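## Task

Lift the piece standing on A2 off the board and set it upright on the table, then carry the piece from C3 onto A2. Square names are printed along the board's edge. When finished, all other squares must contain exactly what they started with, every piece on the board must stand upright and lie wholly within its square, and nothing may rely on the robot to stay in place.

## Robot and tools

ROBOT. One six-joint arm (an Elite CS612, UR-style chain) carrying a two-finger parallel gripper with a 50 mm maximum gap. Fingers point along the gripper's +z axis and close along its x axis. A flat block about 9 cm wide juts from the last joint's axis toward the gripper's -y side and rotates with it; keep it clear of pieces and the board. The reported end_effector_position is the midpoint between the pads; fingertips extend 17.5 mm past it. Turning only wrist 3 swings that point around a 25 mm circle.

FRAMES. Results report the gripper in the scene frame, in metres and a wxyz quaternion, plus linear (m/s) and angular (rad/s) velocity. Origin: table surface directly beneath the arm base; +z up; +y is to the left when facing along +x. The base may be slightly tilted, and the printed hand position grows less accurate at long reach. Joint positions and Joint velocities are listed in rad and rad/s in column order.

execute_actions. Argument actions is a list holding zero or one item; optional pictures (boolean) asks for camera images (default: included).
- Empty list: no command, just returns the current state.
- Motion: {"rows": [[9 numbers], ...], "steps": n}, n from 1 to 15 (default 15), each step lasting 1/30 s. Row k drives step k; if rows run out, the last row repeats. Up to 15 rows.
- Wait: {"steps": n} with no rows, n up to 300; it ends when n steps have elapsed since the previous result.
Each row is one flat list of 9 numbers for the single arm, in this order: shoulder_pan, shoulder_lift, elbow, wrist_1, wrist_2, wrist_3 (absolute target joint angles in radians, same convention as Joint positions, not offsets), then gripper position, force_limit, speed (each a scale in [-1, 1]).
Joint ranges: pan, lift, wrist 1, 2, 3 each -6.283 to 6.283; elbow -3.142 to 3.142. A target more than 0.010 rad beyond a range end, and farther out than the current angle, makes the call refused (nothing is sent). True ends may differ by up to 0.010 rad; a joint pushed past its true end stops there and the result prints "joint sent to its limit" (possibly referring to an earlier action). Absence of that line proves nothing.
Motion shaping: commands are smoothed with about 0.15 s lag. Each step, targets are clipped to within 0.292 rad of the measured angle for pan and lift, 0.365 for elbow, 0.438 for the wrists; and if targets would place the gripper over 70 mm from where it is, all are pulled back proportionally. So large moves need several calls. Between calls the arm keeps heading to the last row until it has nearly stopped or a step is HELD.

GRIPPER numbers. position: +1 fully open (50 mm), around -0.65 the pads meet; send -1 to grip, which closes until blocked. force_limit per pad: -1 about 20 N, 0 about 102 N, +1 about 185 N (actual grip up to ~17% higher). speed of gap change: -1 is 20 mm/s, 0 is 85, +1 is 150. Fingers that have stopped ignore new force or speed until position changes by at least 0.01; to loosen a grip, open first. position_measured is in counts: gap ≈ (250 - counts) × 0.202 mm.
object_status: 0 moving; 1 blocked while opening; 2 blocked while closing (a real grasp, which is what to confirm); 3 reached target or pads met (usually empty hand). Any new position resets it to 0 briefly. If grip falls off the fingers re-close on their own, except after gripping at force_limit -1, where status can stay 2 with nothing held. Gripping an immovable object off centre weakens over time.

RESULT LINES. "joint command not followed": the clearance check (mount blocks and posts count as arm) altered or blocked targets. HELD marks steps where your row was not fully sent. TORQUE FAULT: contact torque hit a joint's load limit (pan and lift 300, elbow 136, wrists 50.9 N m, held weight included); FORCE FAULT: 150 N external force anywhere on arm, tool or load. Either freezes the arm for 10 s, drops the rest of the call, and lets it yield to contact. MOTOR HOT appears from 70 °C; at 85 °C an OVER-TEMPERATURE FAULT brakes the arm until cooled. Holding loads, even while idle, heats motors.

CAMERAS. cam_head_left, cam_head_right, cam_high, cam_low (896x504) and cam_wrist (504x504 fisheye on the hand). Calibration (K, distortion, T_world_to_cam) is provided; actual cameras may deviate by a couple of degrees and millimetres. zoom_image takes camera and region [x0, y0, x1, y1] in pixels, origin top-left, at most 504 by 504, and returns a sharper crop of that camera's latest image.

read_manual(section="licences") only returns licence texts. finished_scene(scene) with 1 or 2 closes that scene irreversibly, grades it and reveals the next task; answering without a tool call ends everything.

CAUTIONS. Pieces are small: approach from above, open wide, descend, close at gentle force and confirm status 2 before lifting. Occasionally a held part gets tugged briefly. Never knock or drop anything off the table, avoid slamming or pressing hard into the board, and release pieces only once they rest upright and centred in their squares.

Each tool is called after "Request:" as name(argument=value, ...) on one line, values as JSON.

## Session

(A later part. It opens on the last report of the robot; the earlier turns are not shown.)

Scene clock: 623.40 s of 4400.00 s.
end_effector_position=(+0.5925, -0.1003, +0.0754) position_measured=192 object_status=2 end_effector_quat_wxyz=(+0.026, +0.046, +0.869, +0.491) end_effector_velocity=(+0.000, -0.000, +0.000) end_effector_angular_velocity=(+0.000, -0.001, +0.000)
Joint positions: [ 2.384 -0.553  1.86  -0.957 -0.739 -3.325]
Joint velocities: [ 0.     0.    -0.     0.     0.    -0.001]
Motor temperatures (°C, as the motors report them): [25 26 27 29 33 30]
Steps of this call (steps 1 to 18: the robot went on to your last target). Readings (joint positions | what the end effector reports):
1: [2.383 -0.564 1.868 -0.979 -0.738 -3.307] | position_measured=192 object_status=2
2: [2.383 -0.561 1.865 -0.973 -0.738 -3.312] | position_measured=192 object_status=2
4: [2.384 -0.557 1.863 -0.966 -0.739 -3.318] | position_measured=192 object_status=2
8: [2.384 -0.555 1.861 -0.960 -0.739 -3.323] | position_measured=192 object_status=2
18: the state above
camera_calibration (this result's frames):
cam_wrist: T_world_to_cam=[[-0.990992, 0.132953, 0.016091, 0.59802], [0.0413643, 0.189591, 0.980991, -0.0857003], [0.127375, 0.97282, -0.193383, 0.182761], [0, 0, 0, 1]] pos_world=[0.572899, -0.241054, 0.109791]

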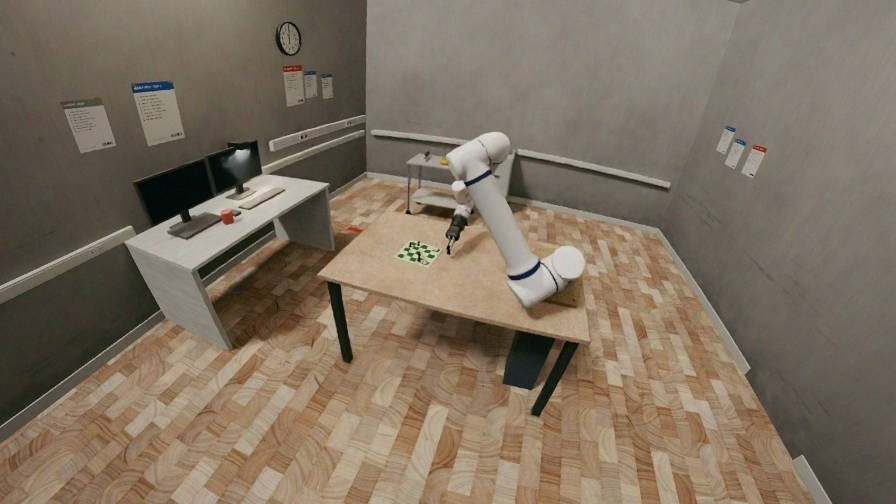

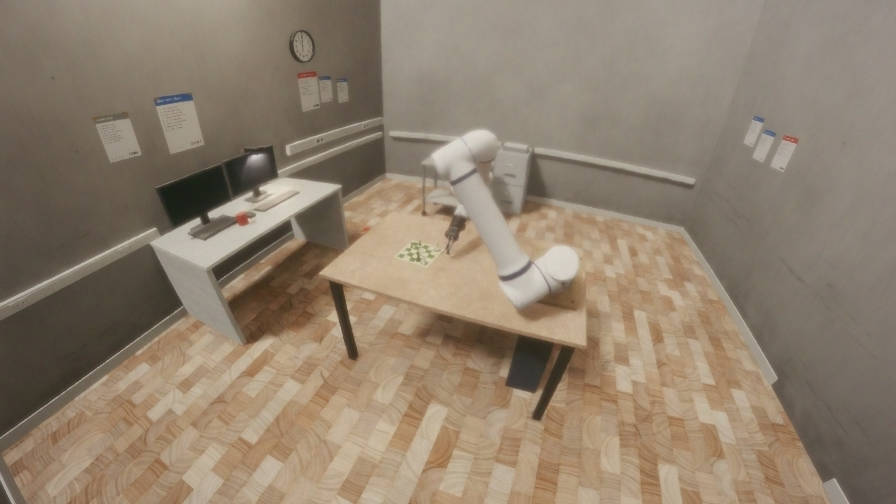

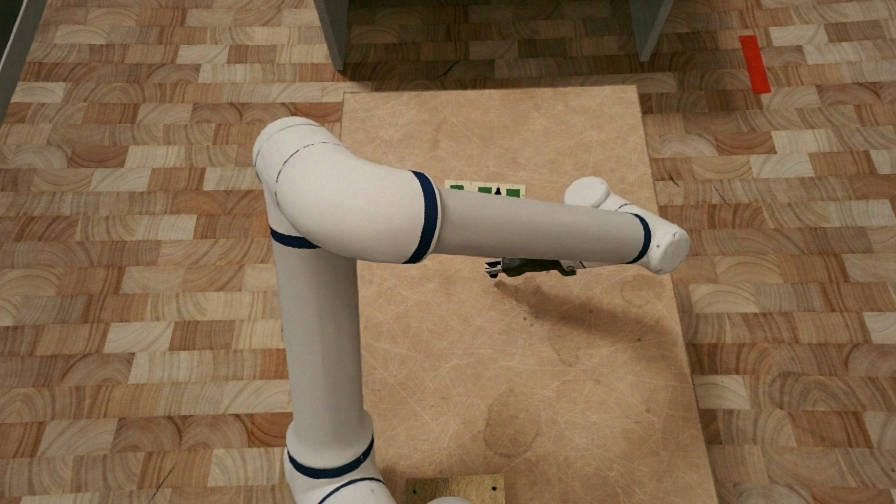

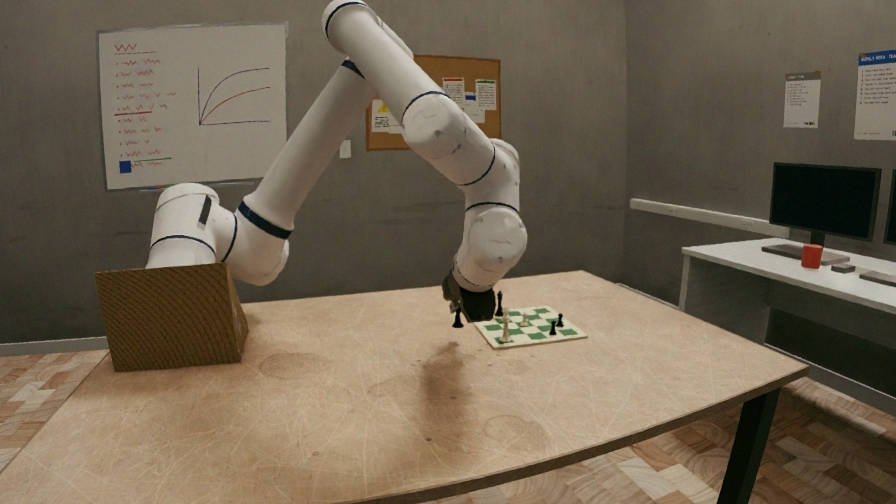

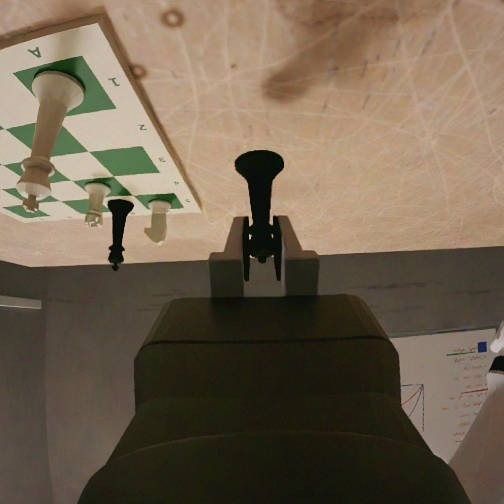

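Request:
execute_actions(actions=[])

Scene clock: 645.60 s of 4400.00 s.
end_effector_position=(+0.5925, -0.1003, +0.0754) position_measured=192 object_status=2 end_effector_quat_wxyz=(+0.026, +0.046, +0.869, +0.491) end_effector_velocity=(-0.000, +0.000, -0.000) end_effector_angular_velocity=(+0.000, +0.000, -0.000)
Joint positions: [ 2.384 -0.553  1.86  -0.957 -0.739 -3.325]
Joint velocities: [-0.  0.  0.  0. -0.  0.]
Motor temperatures (°C, as the motors report them): [25 26 27 29 33 30]
Steps of this call (steps 1 to 15: the robot went on to your last target; steps 16 to 90: nothing new was sent; then 19.20 s passed at rest). Readings (joint positions | what the end effector reports):
1: [2.384 -0.553 1.860 -0.957 -0.739 -3.325] | position_measured=192 object_status=2
2: [2.384 -0.553 1.860 -0.957 -0.739 -3.325] | position_measured=192 object_status=2
4: [2.384 -0.553 1.860 -0.957 -0.739 -3.325] | position_measured=192 object_status=2
8: [2.384 -0.553 1.860 -0.957 -0.739 -3.325] | position_measured=192 object_status=2
90: the state above
The arm was judged still, so your last target was given up. Only a new action makes it travel on or press farther. Fingers that are still opening or closing keep moving.
camera_calibration (this result's frames):
cam_wrist: T_world_to_cam=[[-0.990991, 0.132958, 0.0160924, 0.598021], [0.0413561, 0.18951, 0.981008, -0.085702], [0.127383, 0.972835, -0.193301, 0.182751], [0, 0, 0, 1]] pos_world=[0.572898, -0.241057, 0.109777]

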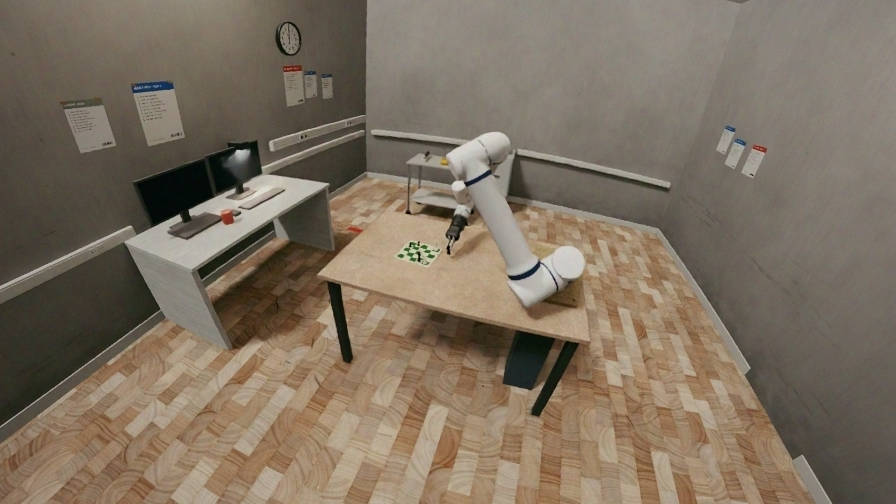

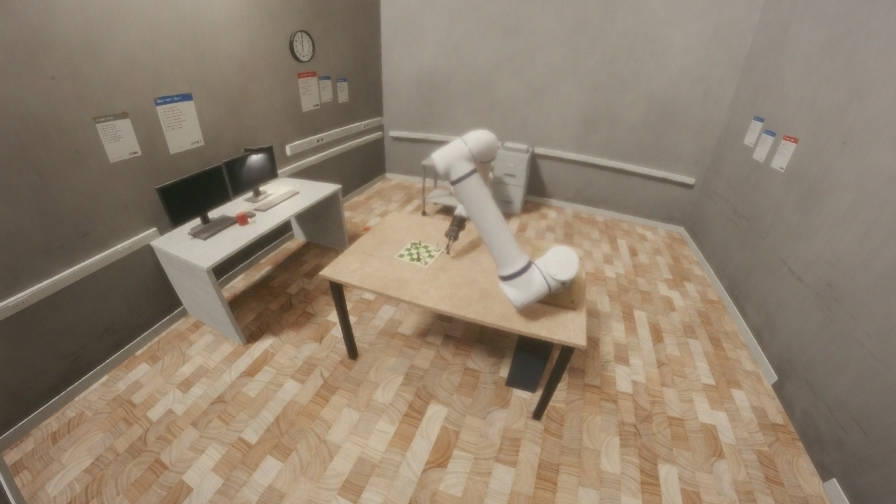

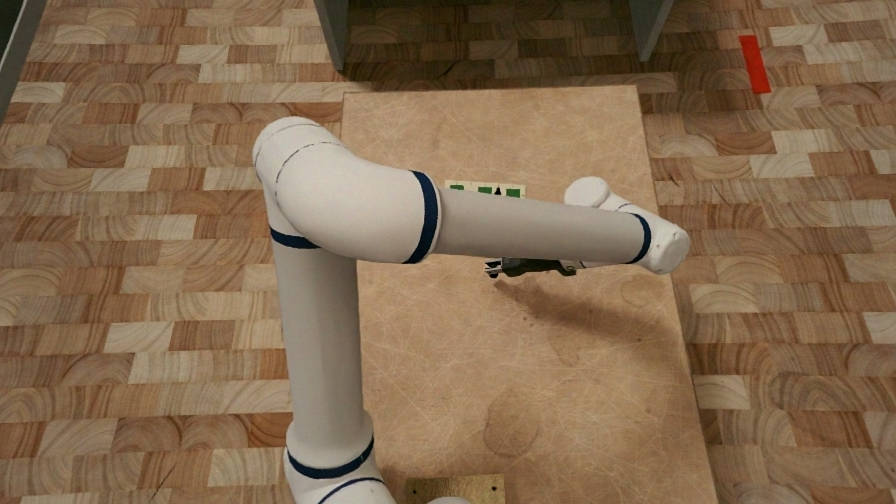

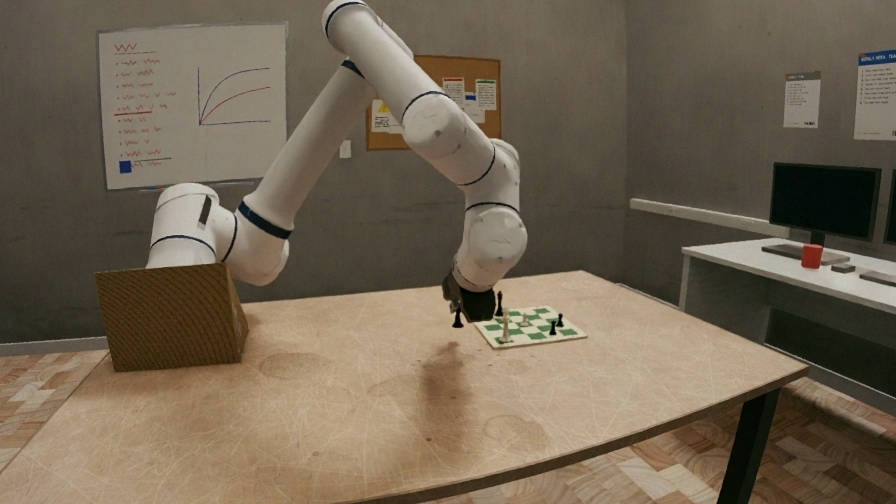

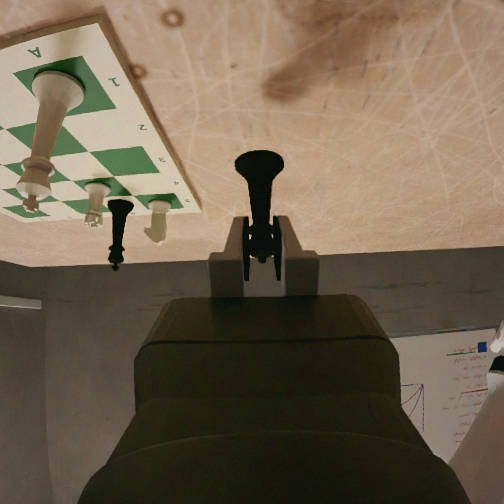

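Request:
execute_actions(actions=[{"rows": [[2.3849,-0.5521,1.8600,-0.9583,-0.7384,-3.3260,-0.98,0.3,-0.4],[2.3868,-0.5494,1.8603,-0.9606,-0.7366,-3.3270,-0.98,0.3,-0.4],[2.3888,-0.5468,1.8607,-0.9628,-0.7347,-3.3280,-0.98,0.3,-0.4],[2.3907,-0.5442,1.8610,-0.9650,-0.7329,-3.3290,-0.98,0.3,-0.4],[2.3927,-0.5415,1.8614,-0.9673,-0.7311,-3.3300,-0.98,0.3,-0.4],[2.3946,-0.5389,1.8617,-0.9695,-0.7292,-3.3311,-0.98,0.3,-0.4],[2.3966,-0.5362,1.8621,-0.9718,-0.7274,-3.3321,-0.98,0.3,-0.4],[2.3985,-0.5336,1.8624,-0.9740,-0.7256,-3.3331,-0.98,0.3,-0.4],[2.4000,-0.5316,1.8627,-0.9757,-0.7242,-3.3338,-0.98,0.3,-0.4],[2.4015,-0.5296,1.8630,-0.9774,-0.7228,-3.3346,-0.98,0.3,-0.4],[2.4024,-0.5283,1.8631,-0.9785,-0.7219,-3.3351,-0.98,0.3,-0.4],[2.4034,-0.5270,1.8633,-0.9796,-0.7210,-3.3356,-0.98,0.3,-0.4]], "steps": 15}], pictures=false)

Request:
execute_actions(actions=[{"steps": 15}])

Scene clock: 706.77 s of 4400.00 s.
end_effector_position=(+0.5925, -0.1004, +0.0527) position_measured=192 object_status=2 end_effector_quat_wxyz=(+0.026, +0.046, +0.869, +0.491) end_effector_velocity=(+0.000, -0.001, -0.020) end_effector_angular_velocity=(-0.001, -0.001, -0.000)
Joint positions: [ 2.402 -0.529  1.863 -0.978 -0.723 -3.335]
Joint velocities: [ 0.015  0.022  0.002 -0.019  0.015 -0.008]
Motor temperatures (°C, as the motors report them): [25 26 27 29 33 30]
Steps of this call (steps 1 to 90: nothing new was sent; then 57.67 s passed at rest; steps 91 to 105: all 15 steps of this action). Readings (joint positions | what the end effector reports):
91: [2.384 -0.553 1.860 -0.957 -0.739 -3.326] | position_measured=192 object_status=2
92: [2.384 -0.553 1.860 -0.957 -0.739 -3.326] | position_measured=192 object_status=2
94: [2.386 -0.550 1.860 -0.960 -0.737 -3.327] | position_measured=192 object_status=2
98: [2.392 -0.542 1.861 -0.967 -0.731 -3.330] | position_measured=192 object_status=2
105: the state above

Scene clock: 707.27 s of 4400.00 s.
end_effector_position=(+0.5925, -0.1004, +0.0505) position_measured=192 object_status=2 end_effector_quat_wxyz=(+0.026, +0.046, +0.869, +0.491) end_effector_velocity=(+0.000, +0.000, -0.000) end_effector_angular_velocity=(-0.001, -0.000, +0.001)
Joint positions: [ 2.403 -0.527  1.863 -0.98  -0.721 -3.336]
Joint velocities: [ 0.001 -0.001 -0.    -0.     0.    -0.   ]
Motor temperatures (°C, as the motors report them): [25 26 27 29 33 30]
Steps of this call (steps 1 to 15: the robot went on to your last target). Readings (joint positions | what the end effector reports):
1: [2.402 -0.529 1.863 -0.978 -0.722 -3.335] | position_measured=192 object_status=2
2: [2.402 -0.528 1.863 -0.979 -0.722 -3.335] | position_measured=192 object_status=2
4: [2.403 -0.528 1.863 -0.979 -0.721 -3.335] | position_measured=192 object_status=2
8: [2.403 -0.527 1.863 -0.979 -0.721 -3.336] | position_measured=192 object_status=2
15: the state above
The arm was judged still, so your last target was given up. Only a new action makes it travel on or press farther. Fingers that are still opening or closing keep moving.
camera_calibration (this result's frames):
cam_wrist: T_world_to_cam=[[-0.990993, 0.132948, 0.0160755, 0.598433], [0.0413405, 0.189533, 0.981004, -0.0611952], [0.127376, 0.972832, -0.193322, 0.178009], [0, 0, 0, 1]] pos_world=[0.572898, -0.241135, 0.0848257]

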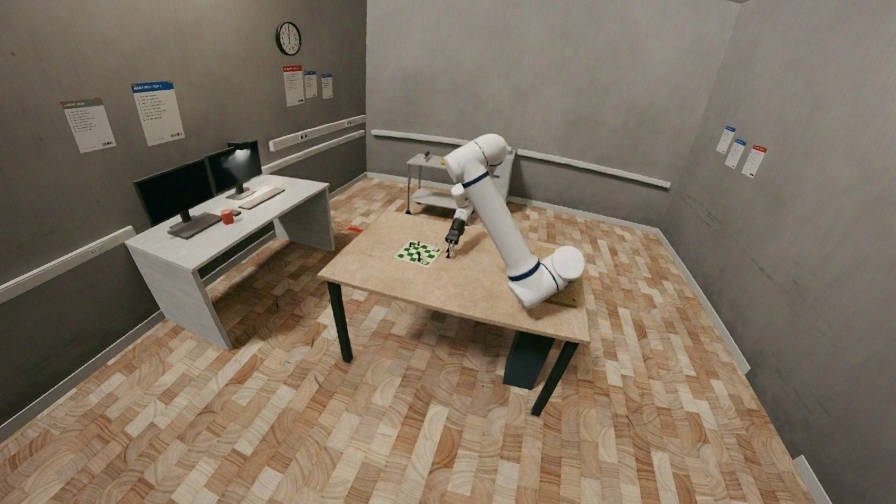

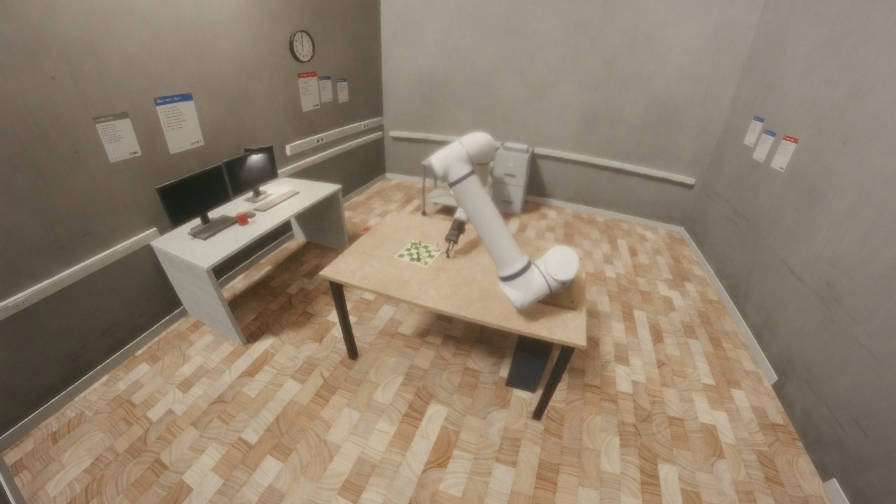

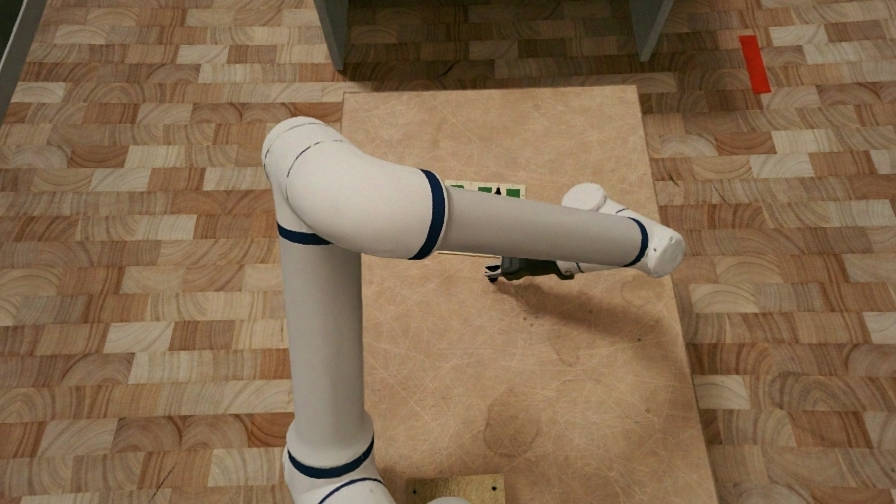

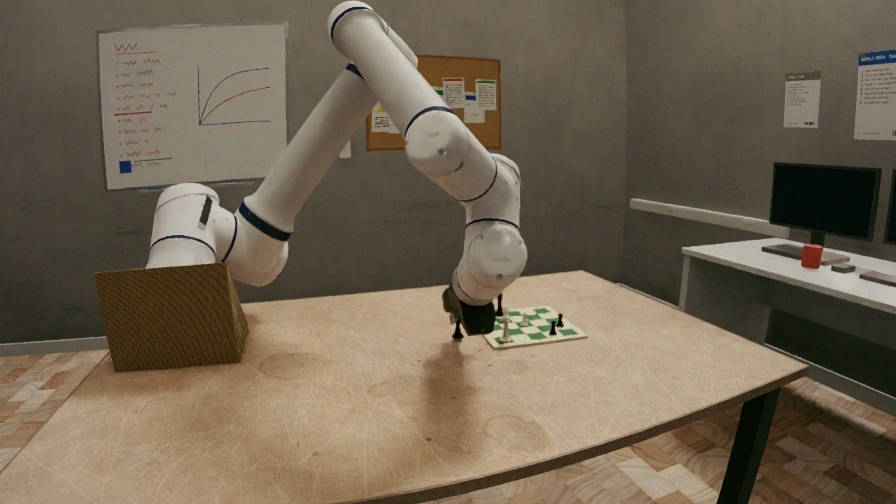

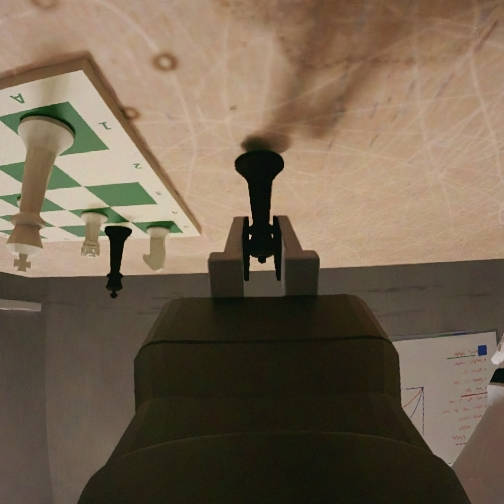

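Request:
zoom_image(camera="cam_wrist", region=[180, 90, 340, 270])

Request:
zoom_image(camera="cam_low", region=[410, 280, 530, 360])

Request:
zoom_image(camera="cam_head_left", region=[400, 210, 490, 275])

Region (180, 90, 340, 270) of cam_wrist's 504x504 image, scaled by 2.800, with more detail than that image has.

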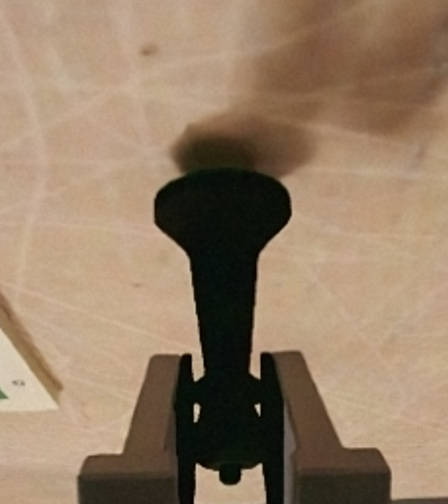

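Region (410, 280, 530, 360) of cam_low's 896x504 image, scaled by 4.200, with more detail than that image has.

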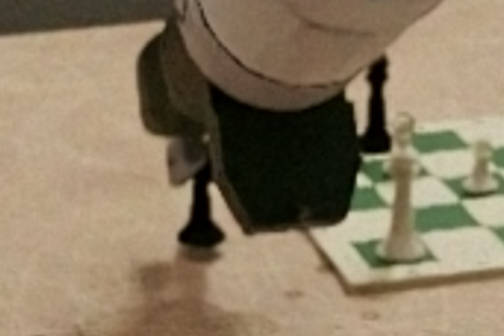

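Region (400, 210, 490, 275) of cam_head_left's 896x504 image, scaled by 5.600, with more detail than that image has.

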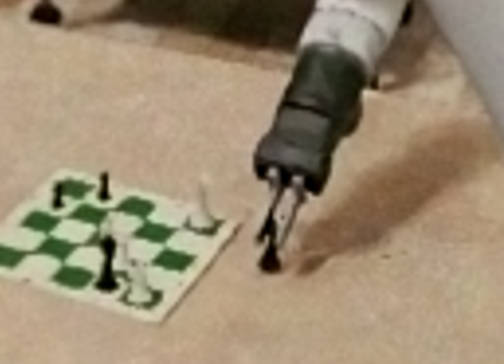

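Request:
execute_actions(actions=[{"rows": [[2.4038,-0.5265,1.8634,-0.9800,-0.7206,-3.3358,-0.98,0.3,-0.4],[2.4042,-0.5259,1.8634,-0.9805,-0.7203,-3.3360,-0.98,0.3,-0.4],[2.4046,-0.5254,1.8635,-0.9809,-0.7199,-3.3362,-0.98,0.3,-0.4],[2.4050,-0.5249,1.8636,-0.9814,-0.7195,-3.3364,-0.98,0.3,-0.4],[2.4054,-0.5244,1.8637,-0.9818,-0.7192,-3.3366,-0.98,0.3,-0.4],[2.40575,-0.52383,1.86372,-0.98229,-0.7188,-3.33681,-0.98,0.3,-0.4]], "steps": 15}], pictures=false)

Request:
execute_actions(actions=[{"steps": 10}])

Request:
zoom_image(camera="cam_wrist", region=[180, 90, 340, 270])

Request:
zoom_image(camera="cam_low", region=[410, 280, 530, 360])

Scene clock: 723.57 s of 4400.00 s.
end_effector_position=(+0.5924, -0.1004, +0.0476) position_measured=192 object_status=2 end_effector_quat_wxyz=(+0.026, +0.046, +0.869, +0.491) end_effector_velocity=(-0.000, -0.000, -0.001) end_effector_angular_velocity=(+0.001, +0.001, -0.001)
Joint positions: [ 2.406 -0.524  1.864 -0.982 -0.719 -3.337]
Joint velocities: [ 0.     0.002  0.    -0.     0.001 -0.   ]
Motor temperatures (°C, as the motors report them): [25 26 27 29 33 30]
Steps of this call (steps 1 to 90: nothing new was sent; then 12.80 s passed at rest; steps 91 to 105: all 15 steps of this action). Readings (joint positions | what the end effector reports):
91: [2.403 -0.527 1.863 -0.980 -0.721 -3.336] | position_measured=192 object_status=2
92: [2.404 -0.527 1.863 -0.980 -0.721 -3.336] | position_measured=192 object_status=2
94: [2.404 -0.526 1.863 -0.980 -0.720 -3.336] | position_measured=192 object_status=2
98: [2.405 -0.525 1.864 -0.982 -0.719 -3.336] | position_measured=192 object_status=2
105: the state above

Scene clock: 723.90 s of 4400.00 s.
end_effector_position=(+0.5924, -0.1004, +0.0475) position_measured=192 object_status=2 end_effector_quat_wxyz=(+0.026, +0.046, +0.869, +0.491) end_effector_velocity=(+0.000, +0.000, +0.001) end_effector_angular_velocity=(-0.000, -0.001, +0.000)
Joint positions: [ 2.406 -0.524  1.864 -0.982 -0.719 -3.337]
Joint velocities: [-0.    -0.001 -0.     0.    -0.    -0.   ]
Motor temperatures (°C, as the motors report them): [25 26 27 29 33 30]
Steps of this call (steps 1 to 10: the robot went on to your last target). Readings (joint positions | what the end effector reports):
1: [2.406 -0.524 1.864 -0.982 -0.719 -3.337] | position_measured=192 object_status=2
2: [2.406 -0.524 1.864 -0.982 -0.719 -3.337] | position_measured=192 object_status=2
4: [2.406 -0.524 1.864 -0.982 -0.719 -3.337] | position_measured=192 object_status=2
8: [2.406 -0.524 1.864 -0.982 -0.719 -3.337] | position_measured=192 object_status=2
10: the state above
camera_calibration (this result's frames):
cam_wrist: T_world_to_cam=[[-0.990993, 0.132947, 0.0160876, 0.598424], [0.041355, 0.189553, 0.980999, -0.0582367], [0.127372, 0.972828, -0.193344, 0.177421], [0, 0, 0, 1]] pos_world=[0.572843, -0.24112, 0.0818061]

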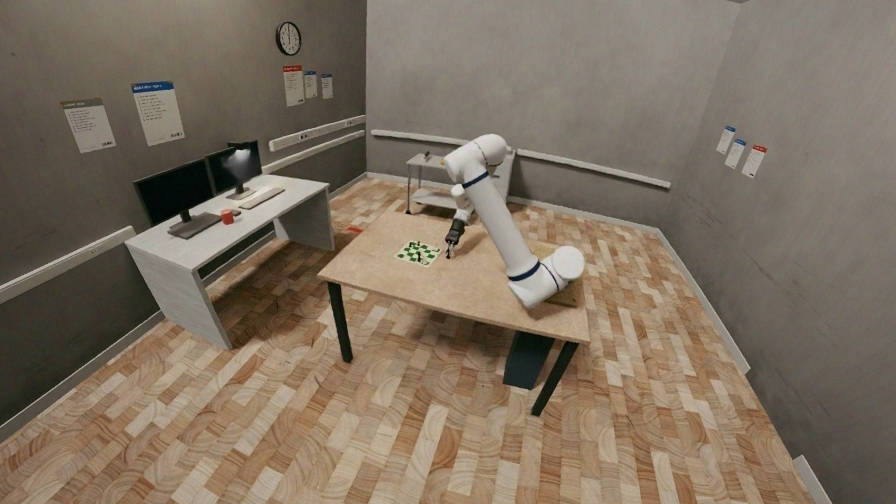

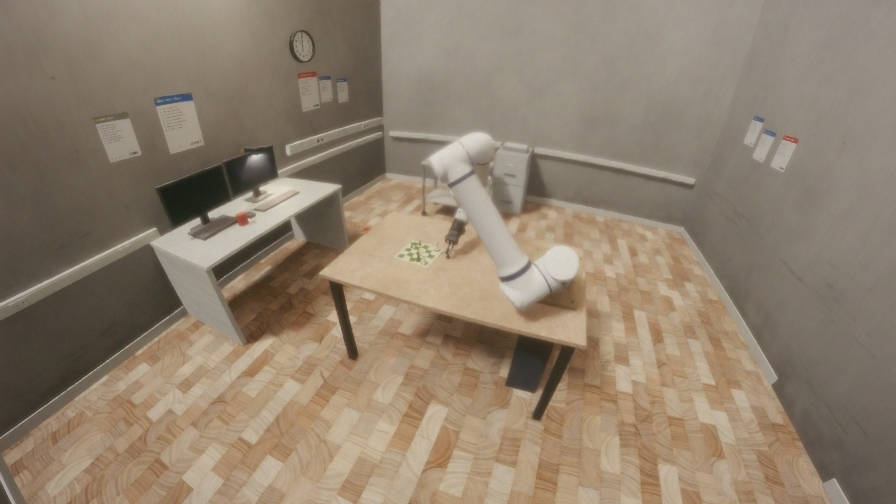

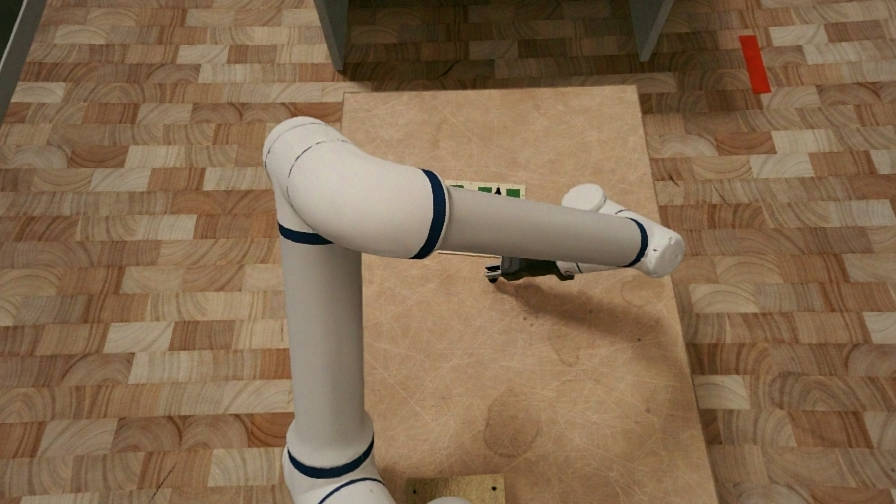

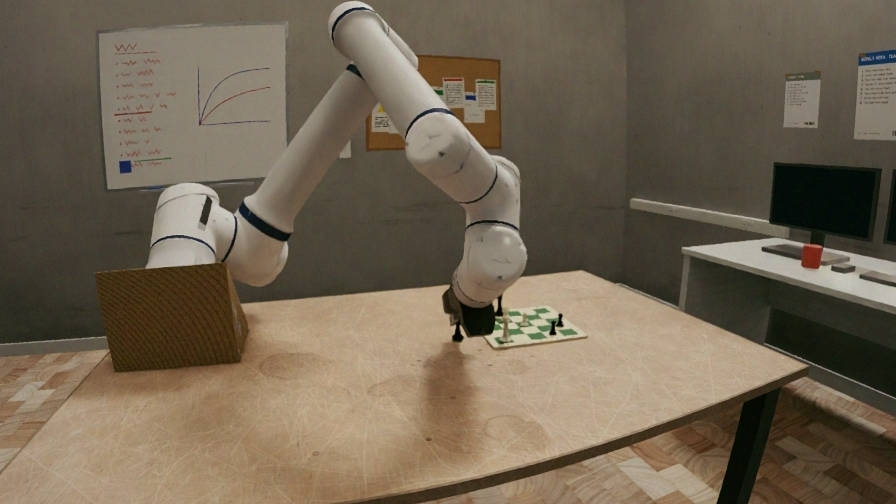

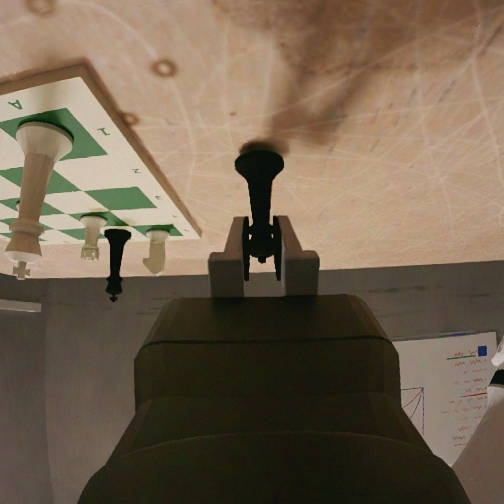

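Region (180, 90, 340, 270) of cam_wrist's 504x504 image, scaled by 2.800, with more detail than that image has.

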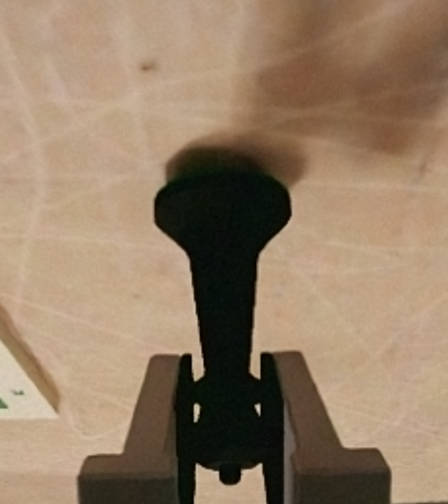

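Region (410, 280, 530, 360) of cam_low's 896x504 image, scaled by 4.200, with more detail than that image has.

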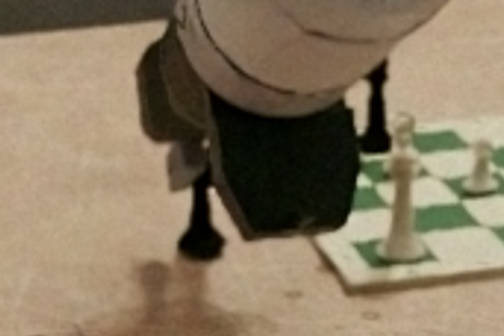

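Request:
execute_actions(actions=[{"rows": [[2.4061,-0.5233,1.8638,-0.9827,-0.7184,-3.3370,-0.98,0.3,-0.4],[2.4065,-0.5228,1.8639,-0.9832,-0.7181,-3.3372,-0.98,0.3,-0.4],[2.4069,-0.5222,1.8639,-0.9836,-0.7177,-3.3374,-0.98,0.3,-0.4],[2.40731,-0.52172,1.8640,-0.98408,-0.71734,-3.33762,-0.98,0.3,-0.4]], "steps": 15}], pictures=false)

Request:
execute_actions(actions=[{"steps": 10}])

Request:
zoom_image(camera="cam_wrist", region=[180, 90, 340, 270])

Request:
zoom_image(camera="cam_low", region=[410, 280, 530, 360])

Scene clock: 732.33 s of 4400.00 s.
end_effector_position=(+0.5924, -0.1004, +0.0455) position_measured=192 object_status=2 end_effector_quat_wxyz=(+0.026, +0.046, +0.869, +0.491) end_effector_velocity=(-0.000, +0.000, -0.000) end_effector_angular_velocity=(+0.001, +0.001, +0.000)
Joint positions: [ 2.407 -0.522  1.864 -0.984 -0.717 -3.338]
Joint velocities: [ 0.     0.001  0.     0.     0.    -0.   ]
Motor temperatures (°C, as the motors report them): [25 26 27 29 33 30]
Steps of this call (steps 1 to 15: the robot went on to your last target; steps 16 to 90: nothing new was sent; then 4.93 s passed at rest; steps 91 to 105: all 15 steps of this action). Readings (joint positions | what the end effector reports):
91: [2.406 -0.524 1.864 -0.982 -0.719 -3.337] | position_measured=192 object_status=2
92: [2.406 -0.524 1.864 -0.982 -0.719 -3.337] | position_measured=192 object_status=2
94: [2.406 -0.523 1.864 -0.983 -0.718 -3.337] | position_measured=192 object_status=2
98: [2.407 -0.522 1.864 -0.984 -0.718 -3.337] | position_measured=192 object_status=2
105: the state above

Scene clock: 732.67 s of 4400.00 s.
end_effector_position=(+0.5924, -0.1004, +0.0455) position_measured=192 object_status=2 end_effector_quat_wxyz=(+0.026, +0.046, +0.869, +0.491) end_effector_velocity=(+0.000, -0.000, +0.000) end_effector_angular_velocity=(-0.001, -0.001, -0.000)
Joint positions: [ 2.407 -0.522  1.864 -0.984 -0.717 -3.338]
Joint velocities: [-0.001 -0.    -0.    -0.     0.    -0.   ]
Motor temperatures (°C, as the motors report them): [25 26 27 29 33 30]
Steps of this call (steps 1 to 10: the robot went on to your last target). Readings (joint positions | what the end effector reports):
1: [2.407 -0.522 1.864 -0.984 -0.717 -3.338] | position_measured=192 object_status=2
2: [2.407 -0.522 1.864 -0.984 -0.717 -3.338] | position_measured=192 object_status=2
4: [2.407 -0.522 1.864 -0.984 -0.717 -3.338] | position_measured=192 object_status=2
8: [2.407 -0.522 1.864 -0.984 -0.717 -3.338] | position_measured=192 object_status=2
10: the state above
camera_calibration (this result's frames):
cam_wrist: T_world_to_cam=[[-0.990993, 0.132945, 0.0160909, 0.59841], [0.0413598, 0.189569, 0.980996, -0.056276], [0.127368, 0.972825, -0.19336, 0.177032], [0, 0, 0, 1]] pos_world=[0.572799, -0.241108, 0.0798084]

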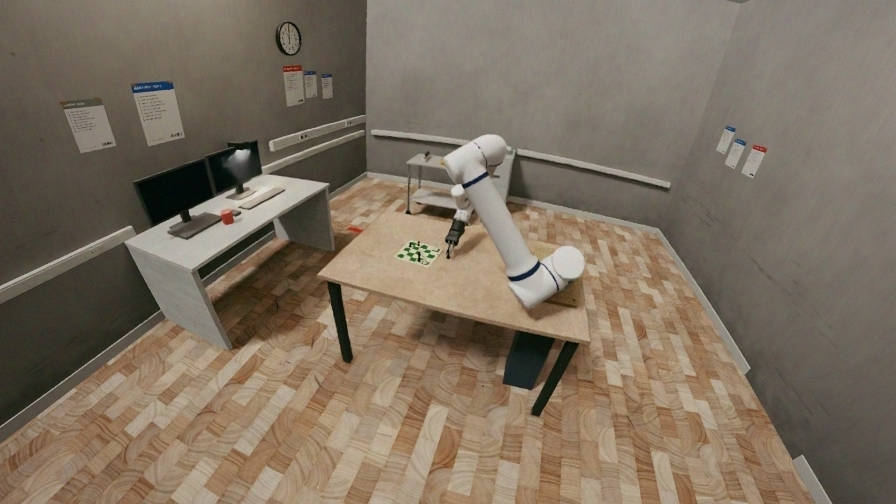

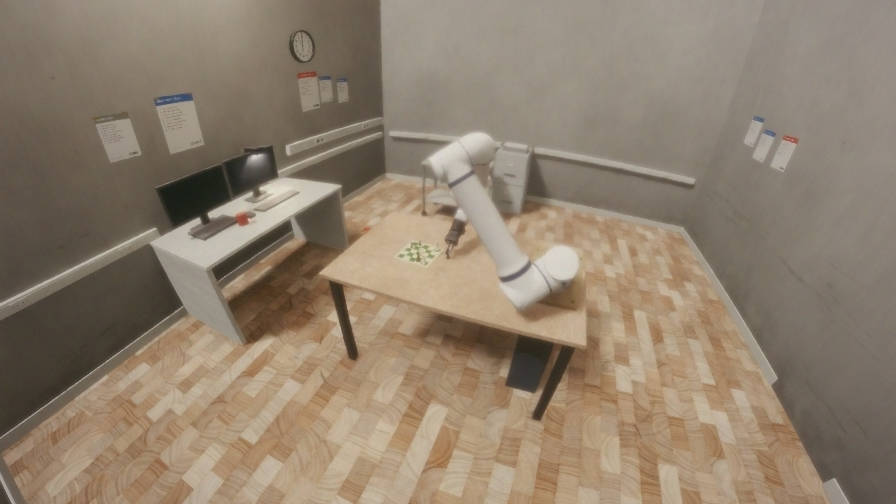

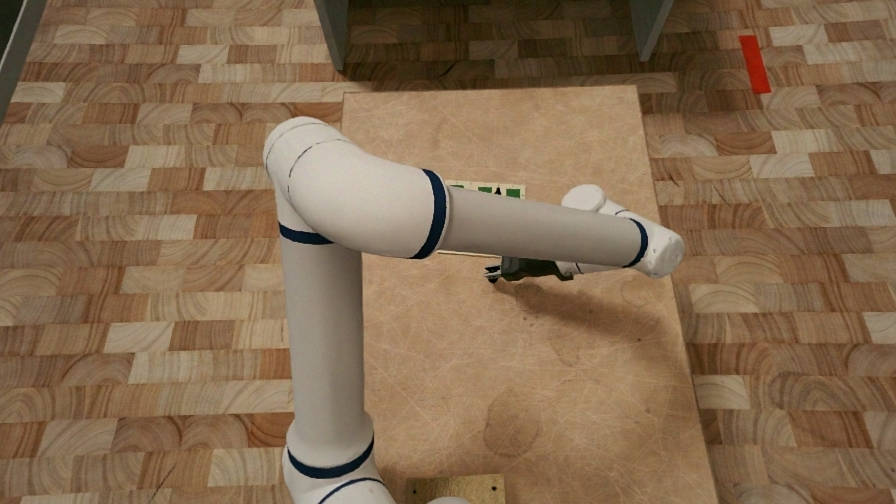

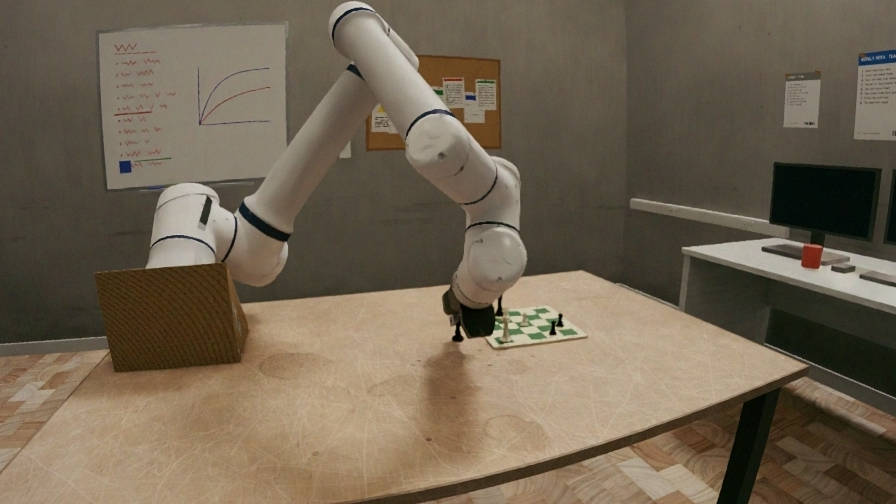

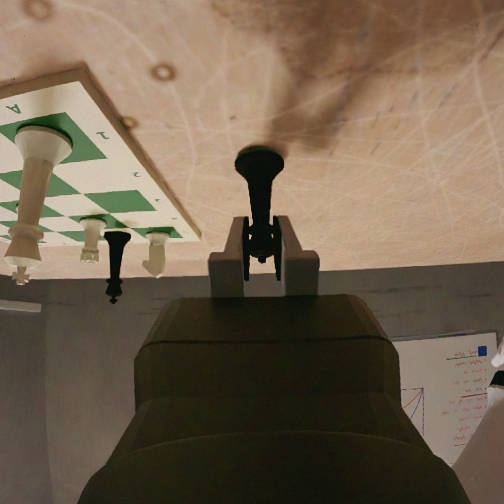

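Region (180, 90, 340, 270) of cam_wrist's 504x504 image, scaled by 2.800, with more detail than that image has.

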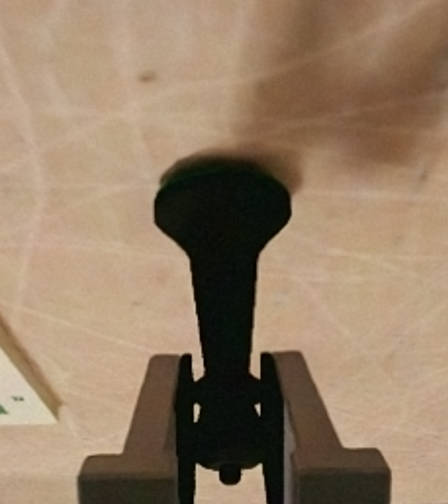

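Region (410, 280, 530, 360) of cam_low's 896x504 image, scaled by 4.200, with more detail than that image has.

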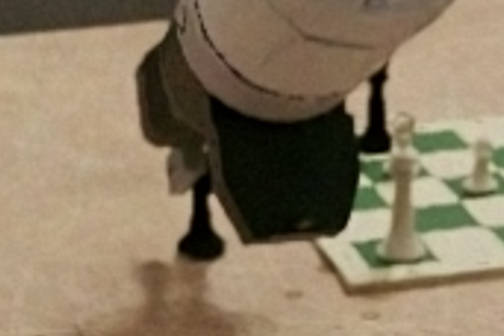

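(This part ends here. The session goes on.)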